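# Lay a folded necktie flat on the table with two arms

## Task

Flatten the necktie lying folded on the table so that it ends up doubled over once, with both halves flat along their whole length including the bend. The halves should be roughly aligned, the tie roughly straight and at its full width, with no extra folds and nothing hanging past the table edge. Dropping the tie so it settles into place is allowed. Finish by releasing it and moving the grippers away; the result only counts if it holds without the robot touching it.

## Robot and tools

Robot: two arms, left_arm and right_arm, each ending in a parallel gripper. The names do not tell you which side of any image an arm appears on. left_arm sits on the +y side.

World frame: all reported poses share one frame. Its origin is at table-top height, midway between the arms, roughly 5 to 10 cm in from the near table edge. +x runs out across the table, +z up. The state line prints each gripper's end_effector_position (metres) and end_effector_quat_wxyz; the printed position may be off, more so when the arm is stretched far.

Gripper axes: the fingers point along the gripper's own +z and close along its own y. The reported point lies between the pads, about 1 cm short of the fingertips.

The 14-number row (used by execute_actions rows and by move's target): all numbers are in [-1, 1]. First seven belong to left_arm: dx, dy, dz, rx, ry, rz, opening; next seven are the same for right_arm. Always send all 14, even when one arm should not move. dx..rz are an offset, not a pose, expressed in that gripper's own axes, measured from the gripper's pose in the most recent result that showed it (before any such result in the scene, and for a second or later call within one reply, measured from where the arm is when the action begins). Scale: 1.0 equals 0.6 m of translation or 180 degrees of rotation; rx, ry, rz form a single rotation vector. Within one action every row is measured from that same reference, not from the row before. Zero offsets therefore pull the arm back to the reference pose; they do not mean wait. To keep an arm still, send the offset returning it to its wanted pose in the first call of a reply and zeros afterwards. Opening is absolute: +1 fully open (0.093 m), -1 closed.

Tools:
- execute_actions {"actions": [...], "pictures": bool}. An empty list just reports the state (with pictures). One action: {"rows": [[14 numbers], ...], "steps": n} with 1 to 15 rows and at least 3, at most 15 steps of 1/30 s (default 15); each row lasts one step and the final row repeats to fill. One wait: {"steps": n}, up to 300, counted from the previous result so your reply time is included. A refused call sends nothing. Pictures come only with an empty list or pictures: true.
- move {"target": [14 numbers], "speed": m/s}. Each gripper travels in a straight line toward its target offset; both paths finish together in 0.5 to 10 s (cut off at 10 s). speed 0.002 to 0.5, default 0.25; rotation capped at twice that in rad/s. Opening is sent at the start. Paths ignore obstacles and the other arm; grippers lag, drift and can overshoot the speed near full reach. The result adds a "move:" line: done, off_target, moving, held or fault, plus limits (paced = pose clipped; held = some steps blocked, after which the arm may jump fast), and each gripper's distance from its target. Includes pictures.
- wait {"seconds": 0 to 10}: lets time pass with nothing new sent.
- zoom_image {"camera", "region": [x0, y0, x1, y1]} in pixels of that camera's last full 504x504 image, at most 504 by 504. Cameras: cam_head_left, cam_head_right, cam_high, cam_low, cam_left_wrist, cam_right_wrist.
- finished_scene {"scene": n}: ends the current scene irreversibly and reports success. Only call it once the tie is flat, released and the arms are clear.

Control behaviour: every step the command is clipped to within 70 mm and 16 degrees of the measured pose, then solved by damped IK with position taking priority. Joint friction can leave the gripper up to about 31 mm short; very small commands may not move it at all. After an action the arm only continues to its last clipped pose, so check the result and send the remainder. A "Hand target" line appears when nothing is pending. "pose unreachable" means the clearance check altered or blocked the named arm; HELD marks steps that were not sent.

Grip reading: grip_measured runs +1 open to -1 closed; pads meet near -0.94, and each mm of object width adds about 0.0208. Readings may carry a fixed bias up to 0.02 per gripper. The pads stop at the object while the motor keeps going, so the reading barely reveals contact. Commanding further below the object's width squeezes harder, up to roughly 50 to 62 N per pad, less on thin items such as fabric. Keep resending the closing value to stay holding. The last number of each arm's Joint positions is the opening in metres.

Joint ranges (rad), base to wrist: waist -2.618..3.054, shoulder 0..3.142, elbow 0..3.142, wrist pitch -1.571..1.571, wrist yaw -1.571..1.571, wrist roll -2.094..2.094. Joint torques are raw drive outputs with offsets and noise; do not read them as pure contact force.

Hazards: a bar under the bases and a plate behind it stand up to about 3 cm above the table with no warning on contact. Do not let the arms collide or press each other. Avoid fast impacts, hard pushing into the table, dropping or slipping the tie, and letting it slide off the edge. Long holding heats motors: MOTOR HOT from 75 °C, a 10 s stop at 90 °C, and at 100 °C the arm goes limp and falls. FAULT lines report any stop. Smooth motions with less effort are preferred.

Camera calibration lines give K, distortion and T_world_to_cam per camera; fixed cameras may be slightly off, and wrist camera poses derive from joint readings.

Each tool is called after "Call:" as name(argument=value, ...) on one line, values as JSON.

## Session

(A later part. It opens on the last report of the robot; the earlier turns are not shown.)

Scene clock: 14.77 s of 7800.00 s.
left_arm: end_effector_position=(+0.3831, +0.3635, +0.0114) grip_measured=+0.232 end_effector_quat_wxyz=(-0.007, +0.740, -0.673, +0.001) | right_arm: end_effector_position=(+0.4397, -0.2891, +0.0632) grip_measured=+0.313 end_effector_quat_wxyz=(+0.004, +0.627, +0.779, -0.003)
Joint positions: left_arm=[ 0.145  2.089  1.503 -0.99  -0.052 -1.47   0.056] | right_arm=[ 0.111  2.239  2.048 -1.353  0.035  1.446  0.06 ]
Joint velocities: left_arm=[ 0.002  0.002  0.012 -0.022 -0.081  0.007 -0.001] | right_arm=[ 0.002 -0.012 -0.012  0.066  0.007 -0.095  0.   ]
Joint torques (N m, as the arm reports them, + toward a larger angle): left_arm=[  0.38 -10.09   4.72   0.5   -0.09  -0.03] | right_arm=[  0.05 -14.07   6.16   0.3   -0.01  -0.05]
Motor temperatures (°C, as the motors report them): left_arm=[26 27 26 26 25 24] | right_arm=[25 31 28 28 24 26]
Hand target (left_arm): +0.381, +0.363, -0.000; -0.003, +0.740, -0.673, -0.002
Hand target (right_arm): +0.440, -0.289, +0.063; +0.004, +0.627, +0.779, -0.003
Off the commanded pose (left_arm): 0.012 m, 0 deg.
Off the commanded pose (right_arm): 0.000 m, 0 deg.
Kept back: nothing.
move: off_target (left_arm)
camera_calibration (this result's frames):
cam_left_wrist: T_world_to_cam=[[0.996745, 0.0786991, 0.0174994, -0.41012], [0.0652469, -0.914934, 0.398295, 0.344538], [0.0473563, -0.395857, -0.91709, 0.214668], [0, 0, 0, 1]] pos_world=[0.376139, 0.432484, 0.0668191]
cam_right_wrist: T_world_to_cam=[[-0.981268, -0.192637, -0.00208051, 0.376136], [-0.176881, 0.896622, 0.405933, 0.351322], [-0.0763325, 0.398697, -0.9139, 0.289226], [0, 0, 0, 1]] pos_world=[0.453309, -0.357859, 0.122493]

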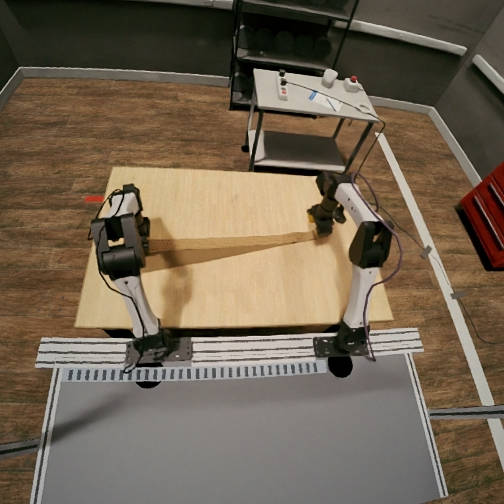

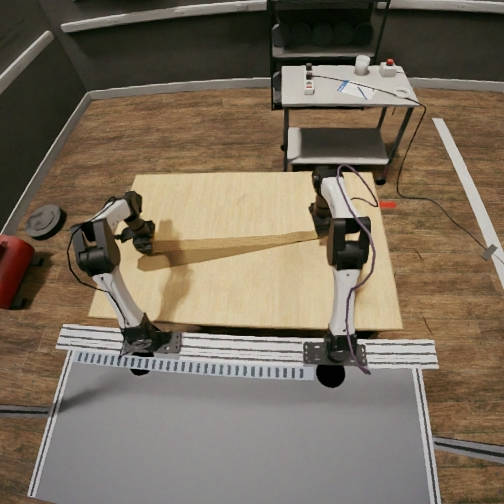

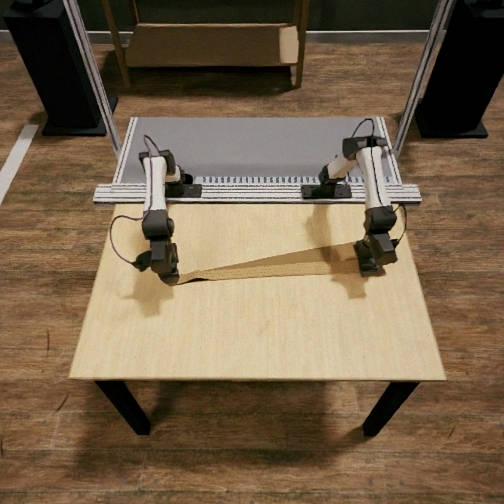

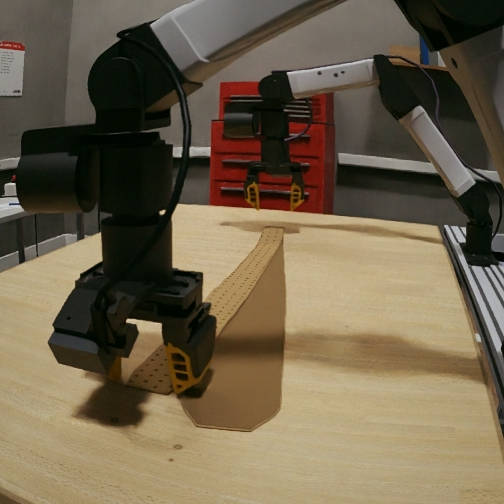

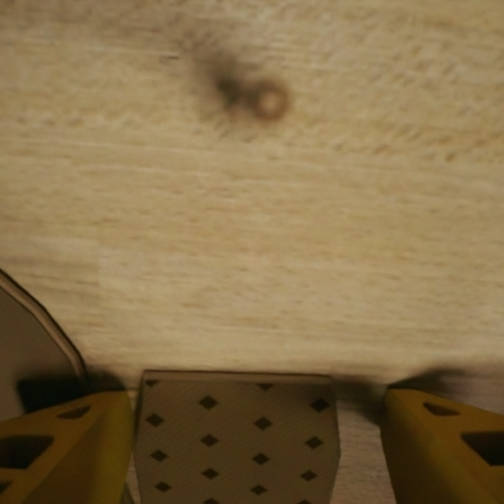

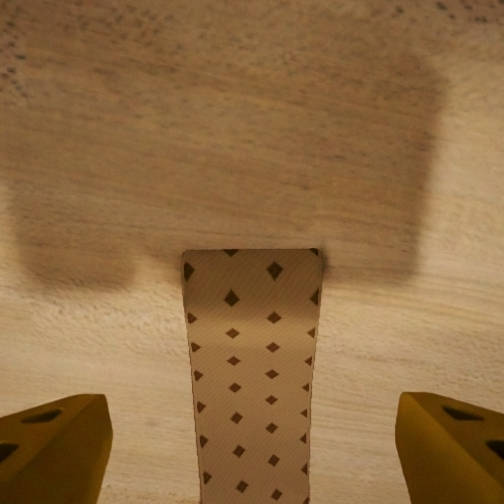

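Call:
execute_actions(actions=[{"rows": [[0,0,0.015,-0.004,0,0,0.15, 0,0,0,0,0,0,0.31],[0,0,0.015,-0.004,0,0,0.10, 0,0,0,0,0,0,0.31],[0,0,0.015,-0.004,0,0,0.05, 0,0,0,0,0,0,0.31],[0,0,0.015,-0.004,0,0,0.0, 0,0,0,0,0,0,0.31],[0,0,0.015,-0.004,0,0,-0.04, 0,0,0,0,0,0,0.31],[0,0,0.015,-0.004,0,0,-0.08, 0,0,0,0,0,0,0.31],[0,0,0.015,-0.004,0,0,-0.12, 0,0,0,0,0,0,0.31],[0,0,0.015,-0.004,0,0,-0.16, 0,0,0,0,0,0,0.31],[0,0,0.015,-0.004,0,0,-0.20, 0,0,0,0,0,0,0.31],[0,0,0.015,-0.004,0,0,-0.23, 0,0,0,0,0,0,0.31]], "steps": 15}])

Call:
wait(seconds=0.2)

Call:
zoom_image(camera="cam_low", region=[90, 330, 230, 420])

Scene clock: 15.37 s of 7800.00 s.
left_arm: end_effector_position=(+0.3831, +0.3635, +0.0114) grip_measured=-0.227 end_effector_quat_wxyz=(-0.007, +0.740, -0.673, +0.001) | right_arm: end_effector_position=(+0.4397, -0.2891, +0.0632) grip_measured=+0.313 end_effector_quat_wxyz=(+0.004, +0.627, +0.779, -0.003)
Joint positions: left_arm=[ 0.145  2.089  1.503 -0.99  -0.052 -1.47   0.034] | right_arm=[ 0.111  2.239  2.048 -1.353  0.035  1.446  0.06 ]
Joint velocities: left_arm=[-0.002 -0.007  0.007  0.007 -0.037  0.051 -0.003] | right_arm=[ 0.002 -0.007 -0.007 -0.051 -0.007 -0.007 -0.   ]
Joint torques (N m, as the arm reports them, + toward a larger angle): left_arm=[ 0.32 -9.52  6.74  0.31 -0.1  -0.05] | right_arm=[  0.07 -14.07   6.17   0.29  -0.01  -0.05]
Motor temperatures (°C, as the motors report them): left_arm=[26 27 26 26 25 24] | right_arm=[25 31 28 28 24 26]
Steps of this call (steps 1 to 6: nothing new was sent; steps 7 to 18: the first 12 steps of this action). Readings (end_effector_position):
7: left_arm (+0.3831, +0.3635, +0.0114) | right_arm (+0.4397, -0.2891, +0.0632)
8: left_arm (+0.3831, +0.3635, +0.0114) | right_arm (+0.4397, -0.2891, +0.0632)
10: left_arm (+0.3831, +0.3635, +0.0114) | right_arm (+0.4397, -0.2891, +0.0632)
14: left_arm (+0.3831, +0.3635, +0.0114) | right_arm (+0.4397, -0.2891, +0.0632)
18: the state above

Scene clock: 15.67 s of 7800.00 s.
left_arm: end_effector_position=(+0.3831, +0.3635, +0.0114) grip_measured=-0.228 end_effector_quat_wxyz=(-0.007, +0.740, -0.673, +0.001) | right_arm: end_effector_position=(+0.4397, -0.2891, +0.0632) grip_measured=+0.313 end_effector_quat_wxyz=(+0.004, +0.627, +0.779, -0.003)
Joint positions: left_arm=[ 0.145  2.089  1.503 -0.99  -0.052 -1.47   0.034] | right_arm=[ 0.111  2.239  2.048 -1.353  0.035  1.446  0.06 ]
Joint velocities: left_arm=[-0.002  0.007 -0.007  0.007 -0.037  0.022  0.   ] | right_arm=[ 0.007 -0.002  0.012 -0.037 -0.022 -0.037 -0.001]
Joint torques (N m, as the arm reports them, + toward a larger angle): left_arm=[ 0.31 -9.53  6.72  0.31 -0.1  -0.04] | right_arm=[  0.07 -14.07   6.17   0.3   -0.01  -0.05]
Motor temperatures (°C, as the motors report them): left_arm=[26 27 26 26 25 24] | right_arm=[25 32 28 28 24 26]
Hand target (left_arm): +0.383, +0.363, +0.003; -0.002, +0.740, -0.673, -0.003
Hand target (right_arm): +0.440, -0.289, +0.063; +0.004, +0.627, +0.779, -0.003
Off the commanded pose (left_arm): 0.009 m, 1 deg.
Off the commanded pose (right_arm): 0.000 m, 0 deg.
Kept back: nothing.
Steps of this call (steps 1 to 3: the last 3 steps of your previous action; steps 4 to 9: nothing new was sent). Readings (end_effector_position):
1: left_arm (+0.3831, +0.3635, +0.0114) | right_arm (+0.4397, -0.2891, +0.0632)
2: left_arm (+0.3831, +0.3635, +0.0114) | right_arm (+0.4397, -0.2891, +0.0632)
4: left_arm (+0.3831, +0.3635, +0.0114) | right_arm (+0.4397, -0.2891, +0.0632)
8: left_arm (+0.3831, +0.3635, +0.0114) | right_arm (+0.4397, -0.2891, +0.0632)
9: the state above
camera_calibration (this result's frames):
cam_left_wrist: T_world_to_cam=[[0.996745, 0.0786991, 0.0174994, -0.41012], [0.0652469, -0.914934, 0.398295, 0.344538], [0.0473563, -0.395857, -0.91709, 0.214668], [0, 0, 0, 1]] pos_world=[0.376139, 0.432484, 0.0668191]
cam_right_wrist: T_world_to_cam=[[-0.981268, -0.192637, -0.00208051, 0.376136], [-0.176881, 0.896622, 0.405933, 0.351322], [-0.0763325, 0.398697, -0.9139, 0.289226], [0, 0, 0, 1]] pos_world=[0.453309, -0.357859, 0.122493]

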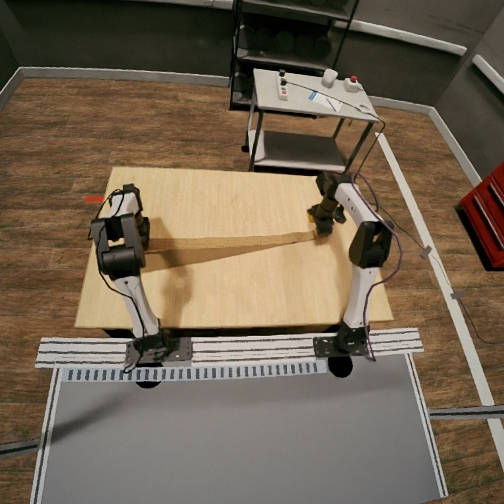

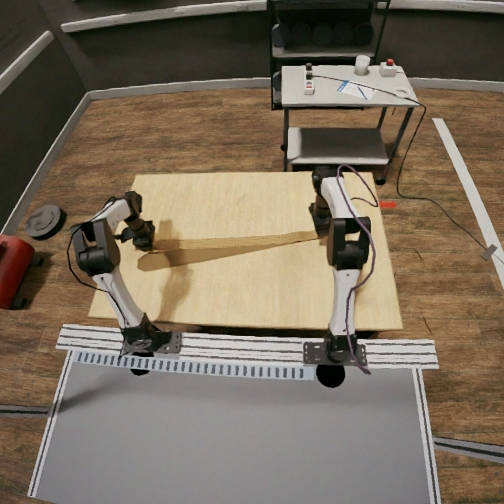

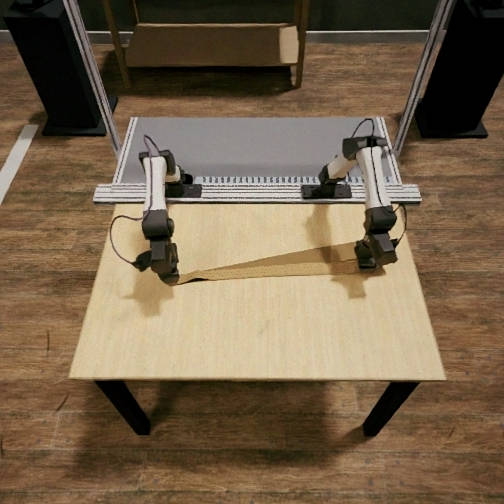

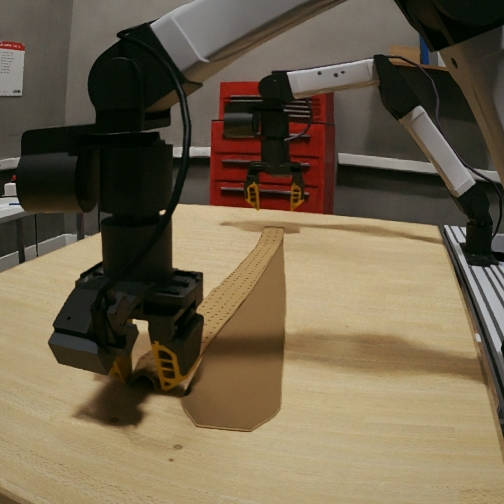

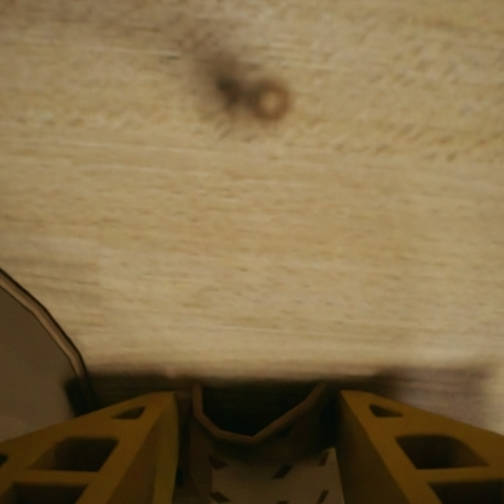

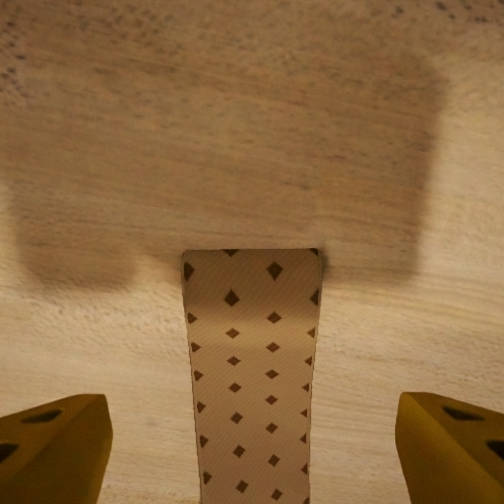

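Region (90, 330, 230, 420) of cam_low's 504x504 image, scaled by 3.600, with more detail than that image has; it fills the top 324 rows of this view, and the rest is white.

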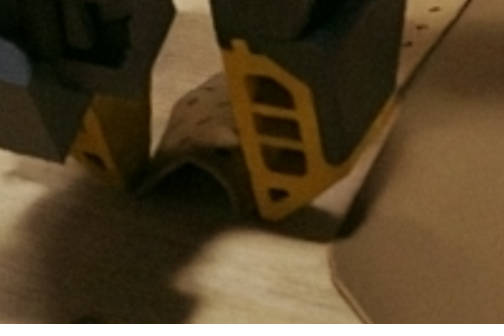

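Call:
execute_actions(actions=[{"rows": [[0,0,0.008,-0.002,0,0,-0.30, 0,0,0,0,0,0,0.31],[0,0,0.008,-0.002,0,0,-0.36, 0,0,0,0,0,0,0.31],[0,0,0.008,-0.002,0,0,-0.42, 0,0,0,0,0,0,0.31],[0,0,0.008,-0.002,0,0,-0.48, 0,0,0,0,0,0,0.31],[0,0,0.008,-0.002,0,0,-0.54, 0,0,0,0,0,0,0.31],[0,0,0.008,-0.002,0,0,-0.60, 0,0,0,0,0,0,0.31],[0,0,0.008,-0.002,0,0,-0.65, 0,0,0,0,0,0,0.31],[0,0,0.008,-0.002,0,0,-0.70, 0,0,0,0,0,0,0.31],[0,0,0.008,-0.002,0,0,-0.75, 0,0,0,0,0,0,0.31],[0,0,0.008,-0.002,0,0,-0.79, 0,0,0,0,0,0,0.31],[0,0,0.008,-0.002,0,0,-0.82, 0,0,0,0,0,0,0.31],[0,0,0.008,-0.002,0,0,-0.85, 0,0,0,0,0,0,0.31],[0,0,0.008,-0.002,0,0,-0.87, 0,0,0,0,0,0,0.31]], "steps": 15}])

Call:
wait(seconds=0.15)

Call:
zoom_image(camera="cam_low", region=[90, 300, 250, 420])

Scene clock: 16.37 s of 7800.00 s.
left_arm: end_effector_position=(+0.3831, +0.3635, +0.0114) grip_measured=-0.828 end_effector_quat_wxyz=(-0.007, +0.740, -0.673, +0.001) | right_arm: end_effector_position=(+0.4397, -0.2891, +0.0632) grip_measured=+0.313 end_effector_quat_wxyz=(+0.004, +0.627, +0.779, -0.003)
Joint positions: left_arm=[ 0.145  2.089  1.503 -0.99  -0.052 -1.47   0.005] | right_arm=[ 0.111  2.239  2.048 -1.353  0.035  1.446  0.06 ]
Joint velocities: left_arm=[-0.007 -0.007 -0.012 -0.007 -0.066  0.022 -0.025] | right_arm=[-0.007 -0.017 -0.017 -0.037  0.022  0.037 -0.   ]
Joint torques (N m, as the arm reports them, + toward a larger angle): left_arm=[  0.33 -10.46   6.83   0.26  -0.09  -0.05] | right_arm=[  0.08 -14.07   6.17   0.3   -0.01  -0.05]
Motor temperatures (°C, as the motors report them): left_arm=[26 27 26 26 25 24] | right_arm=[25 32 28 28 24 26]
Steps of this call (steps 1 to 9: nothing new was sent; steps 10 to 21: the first 12 steps of this action). Readings (end_effector_position):
10: left_arm (+0.3831, +0.3635, +0.0114) | right_arm (+0.4397, -0.2891, +0.0632)
11: left_arm (+0.3831, +0.3635, +0.0114) | right_arm (+0.4397, -0.2891, +0.0632)
13: left_arm (+0.3831, +0.3635, +0.0114) | right_arm (+0.4397, -0.2891, +0.0632)
17: left_arm (+0.3831, +0.3635, +0.0114) | right_arm (+0.4397, -0.2891, +0.0632)
21: the state above

Scene clock: 16.63 s of 7800.00 s.
left_arm: end_effector_position=(+0.3831, +0.3635, +0.0114) grip_measured=-0.859 end_effector_quat_wxyz=(-0.007, +0.740, -0.673, +0.001) | right_arm: end_effector_position=(+0.4397, -0.2891, +0.0632) grip_measured=+0.313 end_effector_quat_wxyz=(+0.004, +0.627, +0.779, -0.003)
Joint positions: left_arm=[ 0.145  2.089  1.503 -0.99  -0.052 -1.47   0.004] | right_arm=[ 0.111  2.239  2.048 -1.353  0.035  1.446  0.06 ]
Joint velocities: left_arm=[ 0.002 -0.002 -0.017 -0.007  0.007  0.007 -0.001] | right_arm=[-0.007 -0.022 -0.002 -0.022 -0.022 -0.007  0.001]
Joint torques (N m, as the arm reports them, + toward a larger angle): left_arm=[  0.3  -10.41   6.82   0.26  -0.1   -0.04] | right_arm=[  0.07 -14.05   6.14   0.3   -0.01  -0.05]
Motor temperatures (°C, as the motors report them): left_arm=[26 28 26 26 25 24] | right_arm=[25 32 28 28 24 26]
Hand target (left_arm): +0.383, +0.364, +0.007; -0.004, +0.740, -0.673, -0.001
Hand target (right_arm): +0.440, -0.289, +0.063; +0.004, +0.627, +0.779, -0.003
Off the commanded pose (left_arm): 0.005 m, 0 deg.
Off the commanded pose (right_arm): 0.000 m, 0 deg.
Kept back: nothing.
Steps of this call (steps 1 to 3: the last 3 steps of your previous action; steps 4 to 8: nothing new was sent). Readings (end_effector_position):
1: left_arm (+0.3831, +0.3635, +0.0114) | right_arm (+0.4397, -0.2891, +0.0632)
2: left_arm (+0.3831, +0.3635, +0.0114) | right_arm (+0.4397, -0.2891, +0.0632)
4: left_arm (+0.3831, +0.3635, +0.0114) | right_arm (+0.4397, -0.2891, +0.0632)
8: the state above
camera_calibration (this result's frames):
cam_left_wrist: T_world_to_cam=[[0.996745, 0.0786991, 0.0174994, -0.41012], [0.0652469, -0.914934, 0.398295, 0.344538], [0.0473563, -0.395857, -0.91709, 0.214668], [0, 0, 0, 1]] pos_world=[0.376139, 0.432484, 0.0668191]
cam_right_wrist: T_world_to_cam=[[-0.981268, -0.192637, -0.00208051, 0.376136], [-0.176881, 0.896622, 0.405933, 0.351322], [-0.0763325, 0.398697, -0.9139, 0.289226], [0, 0, 0, 1]] pos_world=[0.453309, -0.357859, 0.122493]

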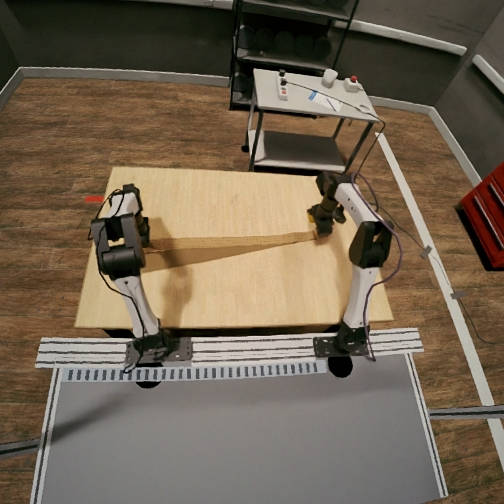

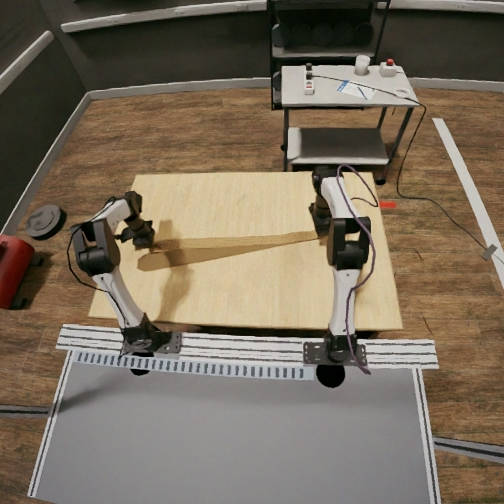

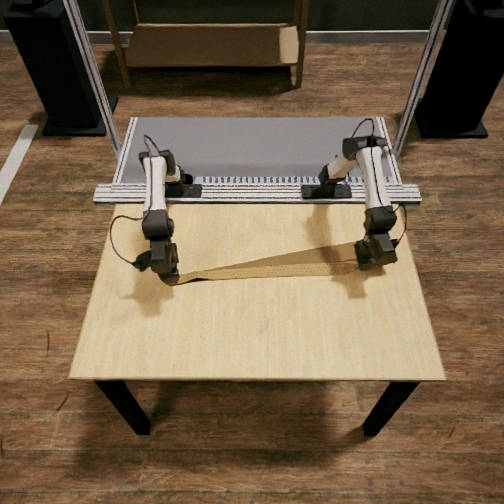

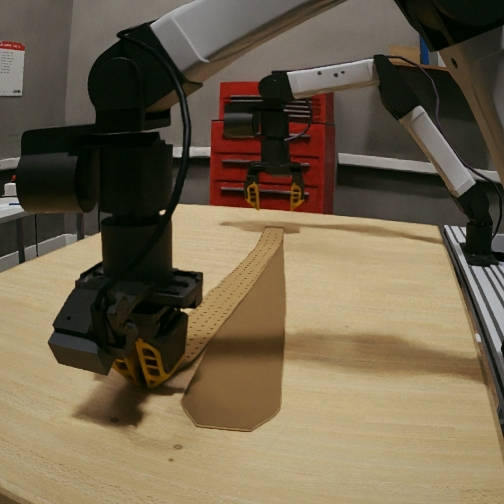

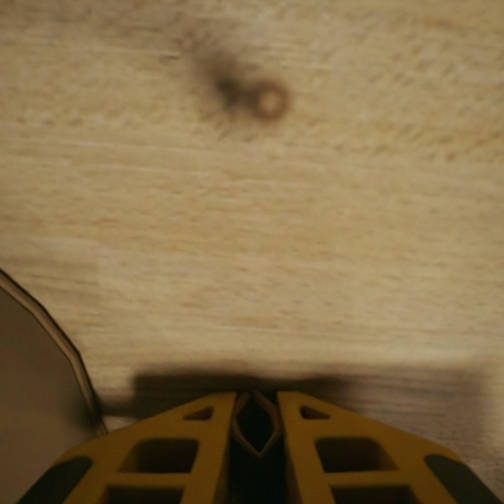

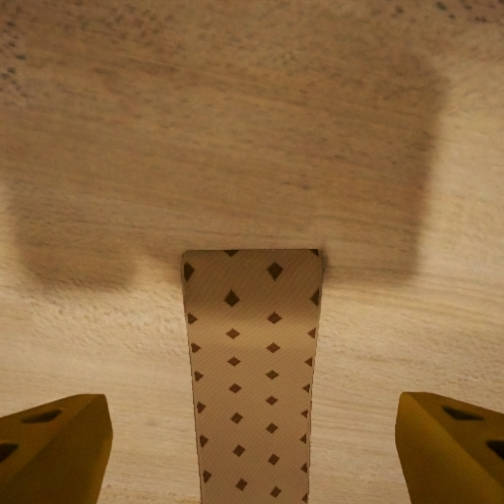

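Region (90, 300, 250, 420) of cam_low's 504x504 image, scaled by 3.150, with more detail than that image has; it fills the top 378 rows of this view, and the rest is white.

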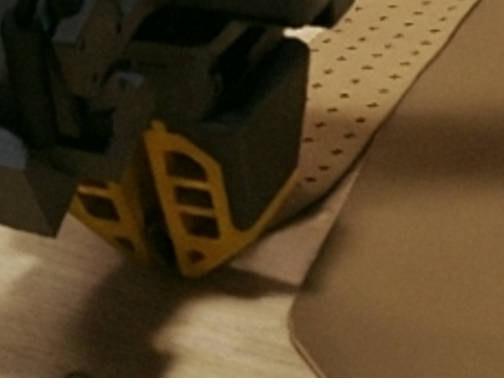

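Call:
move(target=[-0.003, 0.024, -0.0753, 0, 0, 0, -0.83, 0, 0, 0, 0, 0, 0, 0.31], speed=0.1)

Call:
move(target=[-0.0237, 0.098, -0.009, 0, 0, -0.033, -0.83, 0, 0, 0, 0, 0, 0, 0.31], speed=0.1)

Scene clock: 18.13 s of 7800.00 s.
left_arm: end_effector_position=(+0.3671, +0.3621, +0.0490) grip_measured=-0.825 end_effector_quat_wxyz=(-0.003, +0.740, -0.673, -0.002) | right_arm: end_effector_position=(+0.4397, -0.2891, +0.0632) grip_measured=+0.313 end_effector_quat_wxyz=(+0.004, +0.627, +0.779, -0.003)
Joint positions: left_arm=[ 0.145  2.     1.527 -1.112 -0.052 -1.47   0.006] | right_arm=[ 0.111  2.239  2.048 -1.353  0.035  1.446  0.06 ]
Joint velocities: left_arm=[-0.002 -0.002 -0.007 -0.051  0.051 -0.022 -0.   ] | right_arm=[-0.007  0.017 -0.007 -0.007  0.007  0.037  0.   ]
Joint torques (N m, as the arm reports them, + toward a larger angle): left_arm=[  0.63 -11.53   8.62   0.01  -0.08   0.  ] | right_arm=[  0.07 -14.06   6.17   0.29  -0.02  -0.05]
Motor temperatures (°C, as the motors report them): left_arm=[26 28 26 26 25 24] | right_arm=[25 33 28 28 24 26]
Hand target (left_arm): +0.368, +0.364, +0.056; -0.007, +0.740, -0.673, +0.001
Hand target (right_arm): +0.440, -0.289, +0.063; +0.004, +0.627, +0.779, -0.003
Off the commanded pose (left_arm): 0.008 m, 1 deg.
Off the commanded pose (right_arm): 0.000 m, 0 deg.
Kept back: nothing.
move: done
camera_calibration (this result's frames):
cam_left_wrist: T_world_to_cam=[[0.996906, 0.07826, 0.00728151, -0.394103], [0.0688471, -0.914166, 0.399449, 0.327608], [0.0379174, -0.397712, -0.916726, 0.25352], [0, 0, 0, 1]] pos_world=[0.360717, 0.431158, 0.104415]
cam_right_wrist: T_world_to_cam=[[-0.981268, -0.192637, -0.00208051, 0.376136], [-0.176881, 0.896622, 0.405933, 0.351322], [-0.0763325, 0.398697, -0.9139, 0.289226], [0, 0, 0, 1]] pos_world=[0.453309, -0.357859, 0.122493]

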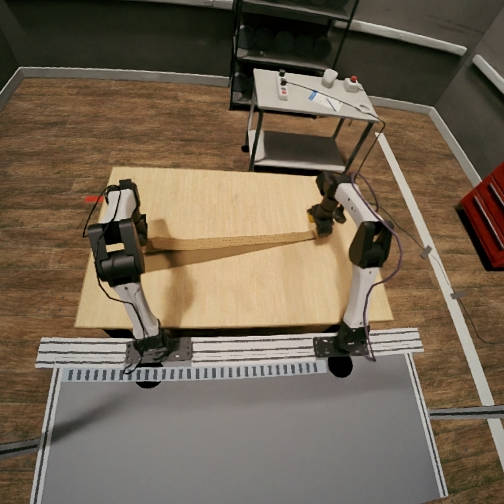

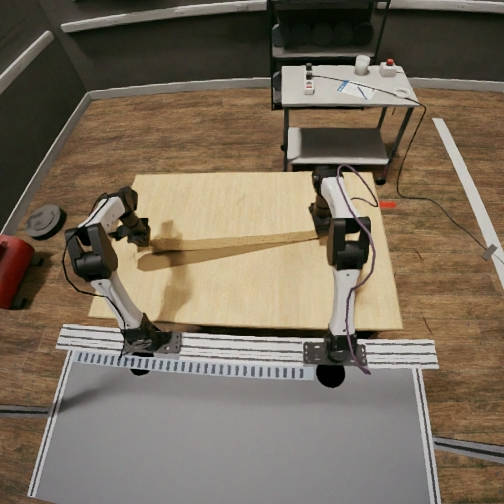

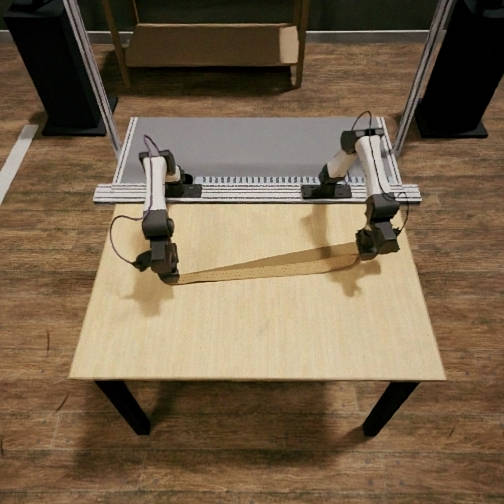

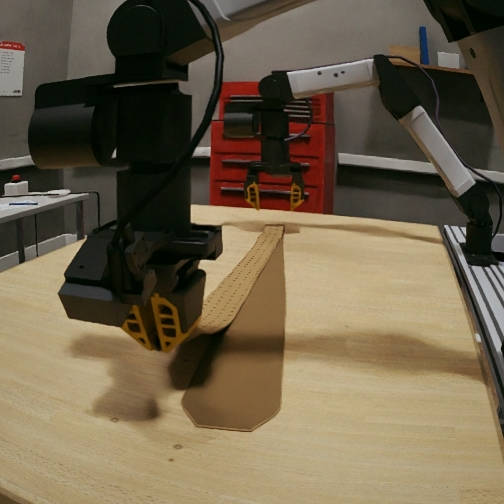

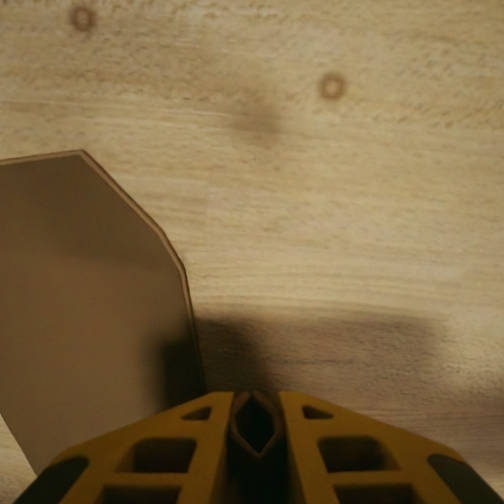

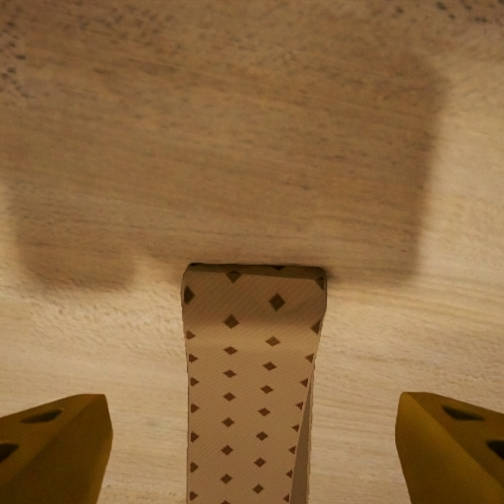

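Scene clock: 19.07 s of 7800.00 s.
left_arm: end_effector_position=(+0.3063, +0.3694, +0.0537) grip_measured=-0.825 end_effector_quat_wxyz=(+0.006, +0.769, -0.639, -0.008) | right_arm: end_effector_position=(+0.4397, -0.2891, +0.0632) grip_measured=+0.313 end_effector_quat_wxyz=(+0.004, +0.627, +0.779, -0.003)
Joint positions: left_arm=[ 0.205  1.8    1.283 -1.087 -0.052 -1.501  0.006] | right_arm=[ 0.111  2.239  2.048 -1.353  0.035  1.446  0.06 ]
Joint velocities: left_arm=[ 0.002  0.002 -0.017 -0.037 -0.051  0.066 -0.001] | right_arm=[-0.007 -0.002 -0.002 -0.007 -0.037  0.022 -0.   ]
Joint torques (N m, as the arm reports them, + toward a larger angle): left_arm=[ 0.69 -9.87  5.7   0.3  -0.1  -0.12] | right_arm=[  0.06 -14.05   6.2    0.3   -0.01  -0.05]
Motor temperatures (°C, as the motors report them): left_arm=[26 28 26 26 25 24] | right_arm=[25 33 28 28 24 26]
Hand target (left_arm): +0.307, +0.371, +0.054; -0.002, +0.774, -0.633, -0.002
Hand target (right_arm): +0.440, -0.289, +0.063; +0.004, +0.627, +0.779, -0.003
Off the commanded pose (left_arm): 0.002 m, 1 deg.
Off the commanded pose (right_arm): 0.000 m, 0 deg.
Kept back: nothing.
move: done
camera_calibration (this result's frames):
cam_left_wrist: T_world_to_cam=[[0.985798, 0.167432, -0.0129799, -0.362631], [0.158468, -0.901861, 0.401913, 0.304412], [0.055587, -0.398262, -0.915586, 0.257758], [0, 0, 0, 1]] pos_world=[0.294914, 0.437908, 0.108945]
cam_right_wrist: T_world_to_cam=[[-0.981268, -0.192637, -0.00208051, 0.376136], [-0.176881, 0.896622, 0.405933, 0.351322], [-0.0763325, 0.398697, -0.9139, 0.289226], [0, 0, 0, 1]] pos_world=[0.453309, -0.357859, 0.122493]

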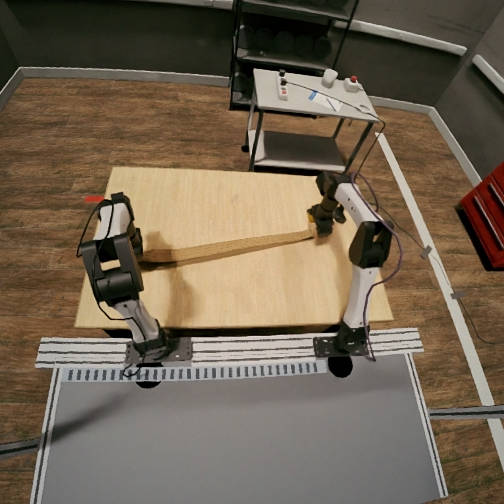

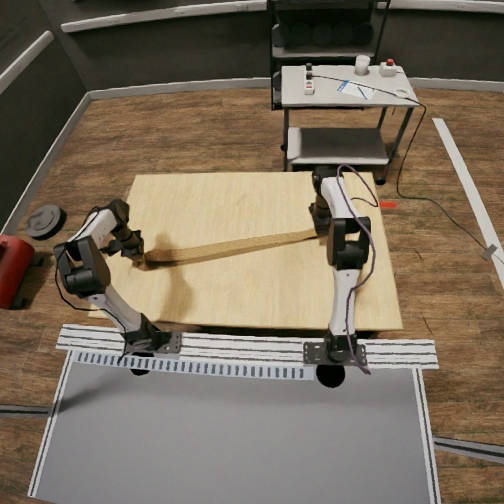

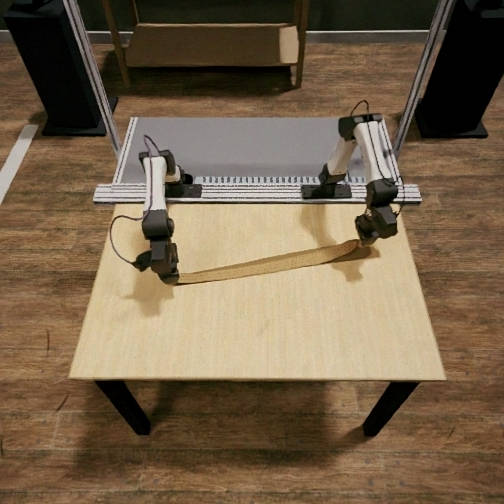

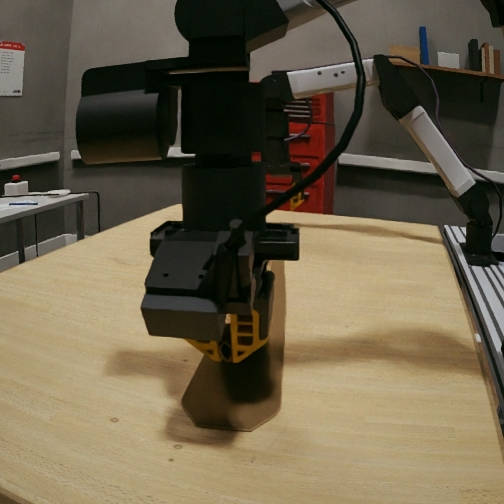

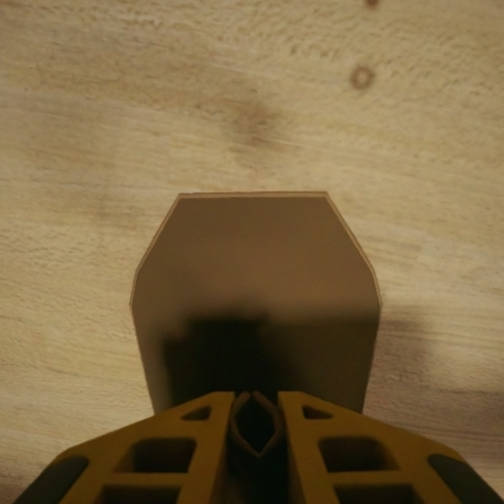

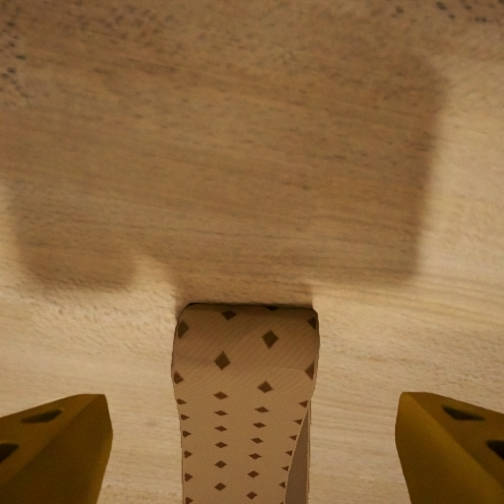

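Call:
zoom_image(camera="cam_high", region=[150, 220, 390, 310])

Call:
zoom_image(camera="cam_head_left", region=[125, 210, 335, 290])

Region (150, 220, 390, 310) of cam_high's 504x504 image, scaled by 2.100, with more detail than that image has; it fills the top 189 rows of this view, and the rest is white.

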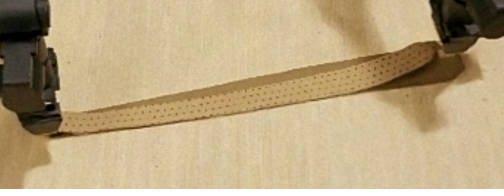

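Region (125, 210, 335, 290) of cam_head_left's 504x504 image, scaled by 2.400, with more detail than that image has; it fills the top 192 rows of this view, and the rest is white.

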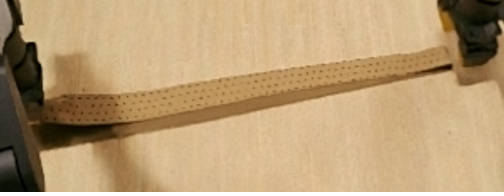

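Call:
move(target=[0, 0, 0, 0, 0, 0, -0.83, 0.003, 0.002, 0.068, 0, 0, 0, -0.92], speed=0.05)

Call:
zoom_image(camera="cam_head_left", region=[270, 200, 350, 260])

Scene clock: 21.00 s of 7800.00 s.
left_arm: end_effector_position=(+0.3069, +0.3695, +0.0537) grip_measured=-0.825 end_effector_quat_wxyz=(+0.005, +0.770, -0.639, -0.007) | right_arm: end_effector_position=(+0.4423, -0.2881, +0.0302) grip_measured=-0.917 end_effector_quat_wxyz=(+0.007, +0.627, +0.779, +0.000)
Joint positions: left_arm=[ 0.205  1.8    1.283 -1.085 -0.052 -1.502  0.006] | right_arm=[ 0.111  2.246  1.928 -1.217  0.035  1.446  0.001]
Joint velocities: left_arm=[-0.012 -0.017  0.012  0.037 -0.066  0.022 -0.001] | right_arm=[-0.002  0.002 -0.002 -0.037  0.051 -0.11   0.001]
Joint torques (N m, as the arm reports them, + toward a larger angle): left_arm=[ 0.32 -8.72  7.12  0.09 -0.08 -0.03] | right_arm=[  0.28 -13.35   5.     0.41  -0.01  -0.03]
Motor temperatures (°C, as the motors report them): left_arm=[26 28 26 26 25 24] | right_arm=[25 34 28 28 24 26]
Hand target (left_arm): +0.306, +0.369, +0.054; +0.006, +0.769, -0.639, -0.008
Hand target (right_arm): +0.441, -0.287, +0.023; +0.004, +0.627, +0.779, -0.003
Off the commanded pose (left_arm): 0.001 m, 0 deg.
Off the commanded pose (right_arm): 0.008 m, 1 deg.
Kept back: nothing.
move: done
camera_calibration (this result's frames):
cam_left_wrist: T_world_to_cam=[[0.985679, 0.168295, -0.0106991, -0.363588], [0.158362, -0.901962, 0.40173, 0.304536], [0.0579589, -0.397671, -0.915696, 0.256834], [0, 0, 0, 1]] pos_world=[0.295268, 0.438005, 0.10895]
cam_right_wrist: T_world_to_cam=[[-0.981243, -0.192381, -0.0123208, 0.379134], [-0.180811, 0.896296, 0.404922, 0.365884], [-0.0668564, 0.399554, -0.914268, 0.254964], [0, 0, 0, 1]] pos_world=[0.455225, -0.356874, 0.0896228]

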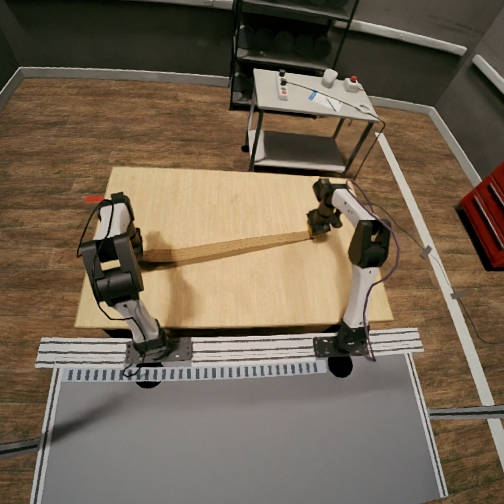

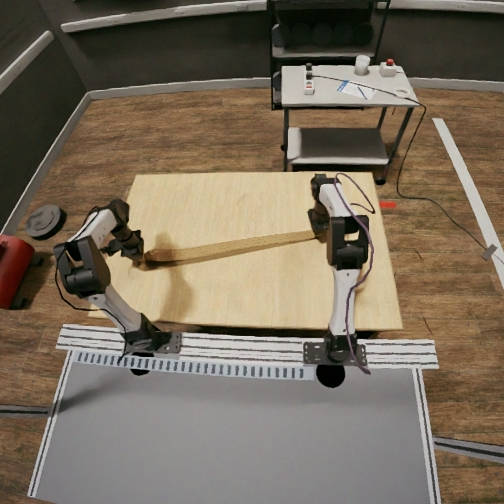

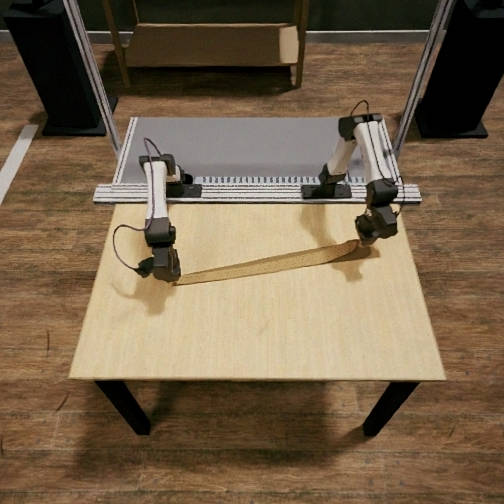

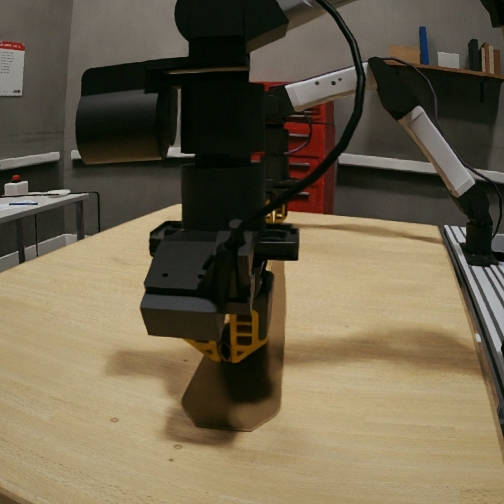

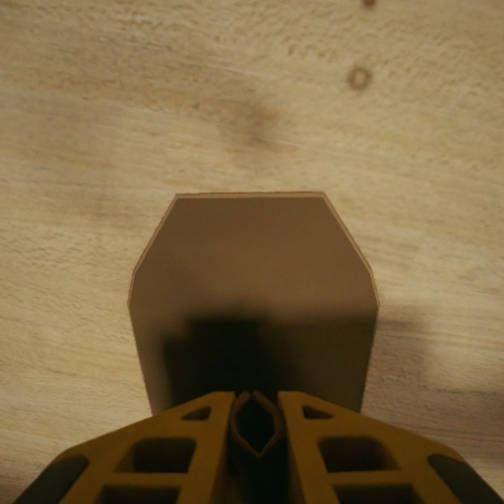

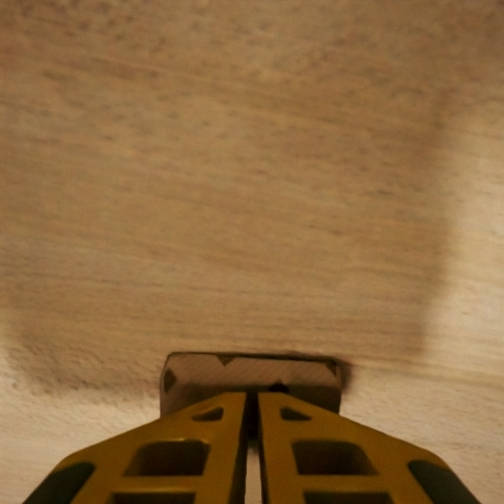

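Region (270, 200, 350, 260) of cam_head_left's 504x504 image, scaled by 6.300, with more detail than that image has; it fills the top 378 rows of this view, and the rest is white.

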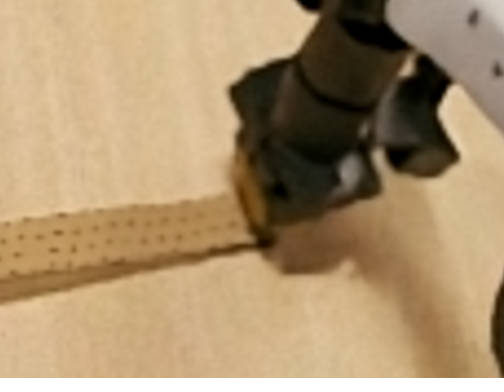

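Call:
move(target=[0, 0, 0, 0, 0, 0, -0.83, 0.0, -0.002, 0.036, 0, 0, 0, -0.92], speed=0.03)

Scene clock: 22.20 s of 7800.00 s.
left_arm: end_effector_position=(+0.3069, +0.3695, +0.0537) grip_measured=-0.825 end_effector_quat_wxyz=(+0.005, +0.770, -0.639, -0.007) | right_arm: end_effector_position=(+0.4421, -0.2879, +0.0215) grip_measured=-0.917 end_effector_quat_wxyz=(+0.009, +0.628, +0.779, +0.002)
Joint positions: left_arm=[ 0.205  1.8    1.283 -1.085 -0.052 -1.502  0.006] | right_arm=[ 0.111  2.246  1.894 -1.178  0.035  1.446  0.001]
Joint velocities: left_arm=[ 0.002  0.002 -0.007 -0.007 -0.051  0.007  0.001] | right_arm=[-0.007 -0.012 -0.022 -0.022  0.022  0.007 -0.001]
Joint torques (N m, as the arm reports them, + toward a larger angle): left_arm=[ 0.3  -8.7   7.13  0.12 -0.09 -0.04] | right_arm=[ -0.04 -13.24   3.59   0.65  -0.01  -0.06]
Motor temperatures (°C, as the motors report them): left_arm=[26 29 26 26 25 24] | right_arm=[25 34 28 28 24 26]
Hand target (left_arm): +0.307, +0.370, +0.054; +0.005, +0.770, -0.639, -0.007
Hand target (right_arm): +0.441, -0.288, +0.009; +0.007, +0.627, +0.779, -0.000
Off the commanded pose (left_arm): 0.000 m, 0 deg.
Off the commanded pose (right_arm): 0.013 m, 0 deg.
Kept back: nothing.
move: off_target (right_arm)
camera_calibration (this result's frames):
cam_left_wrist: T_world_to_cam=[[0.985679, 0.168295, -0.0106991, -0.363588], [0.158362, -0.901962, 0.40173, 0.304536], [0.0579589, -0.397671, -0.915696, 0.256834], [0, 0, 0, 1]] pos_world=[0.295268, 0.438005, 0.10895]
cam_right_wrist: T_world_to_cam=[[-0.981207, -0.192284, -0.0161132, 0.379019], [-0.182264, 0.896175, 0.404537, 0.369807], [-0.0633458, 0.399871, -0.91438, 0.245481], [0, 0, 0, 1]] pos_world=[0.454849, -0.356693, 0.0809699]

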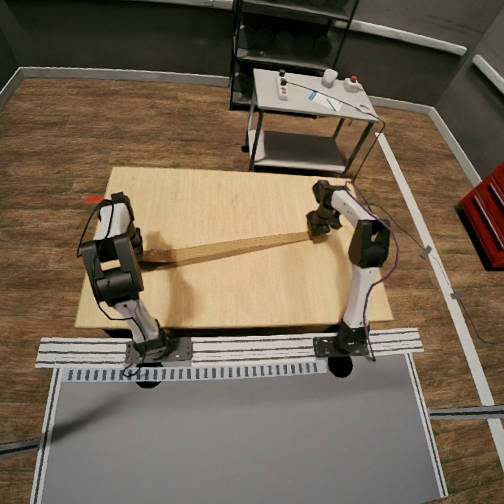

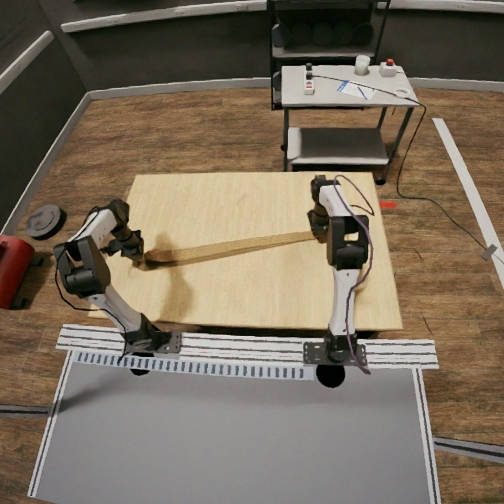

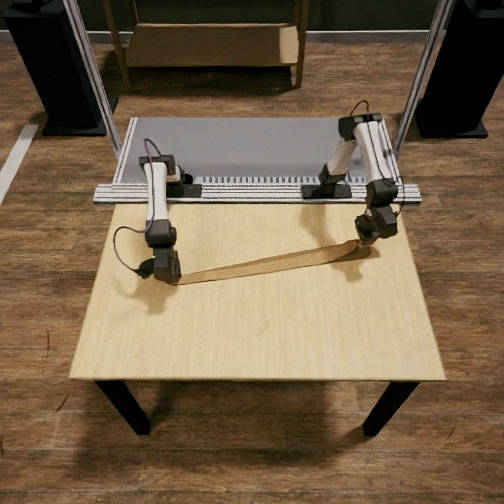

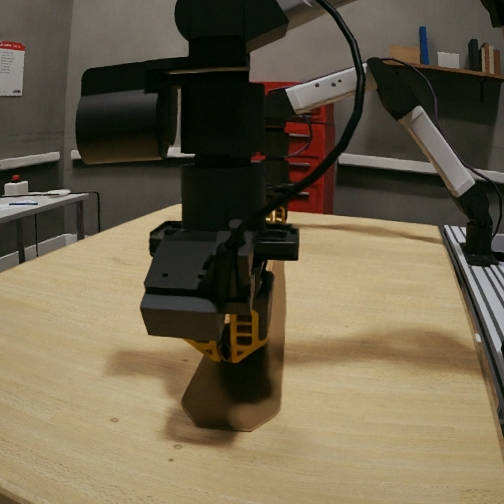

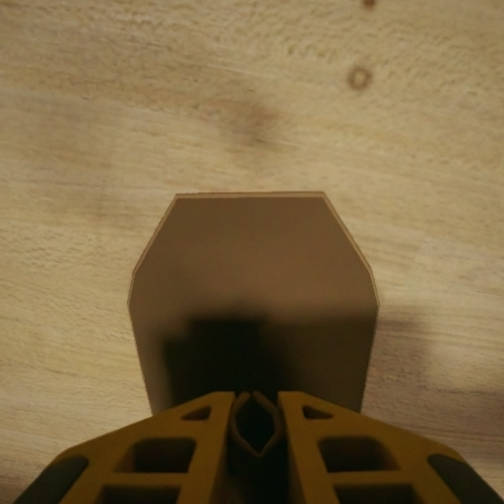

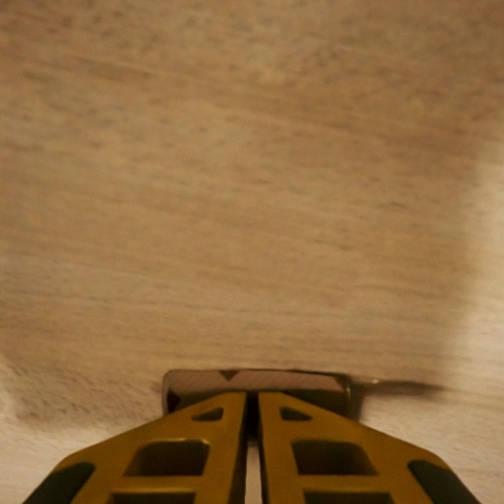

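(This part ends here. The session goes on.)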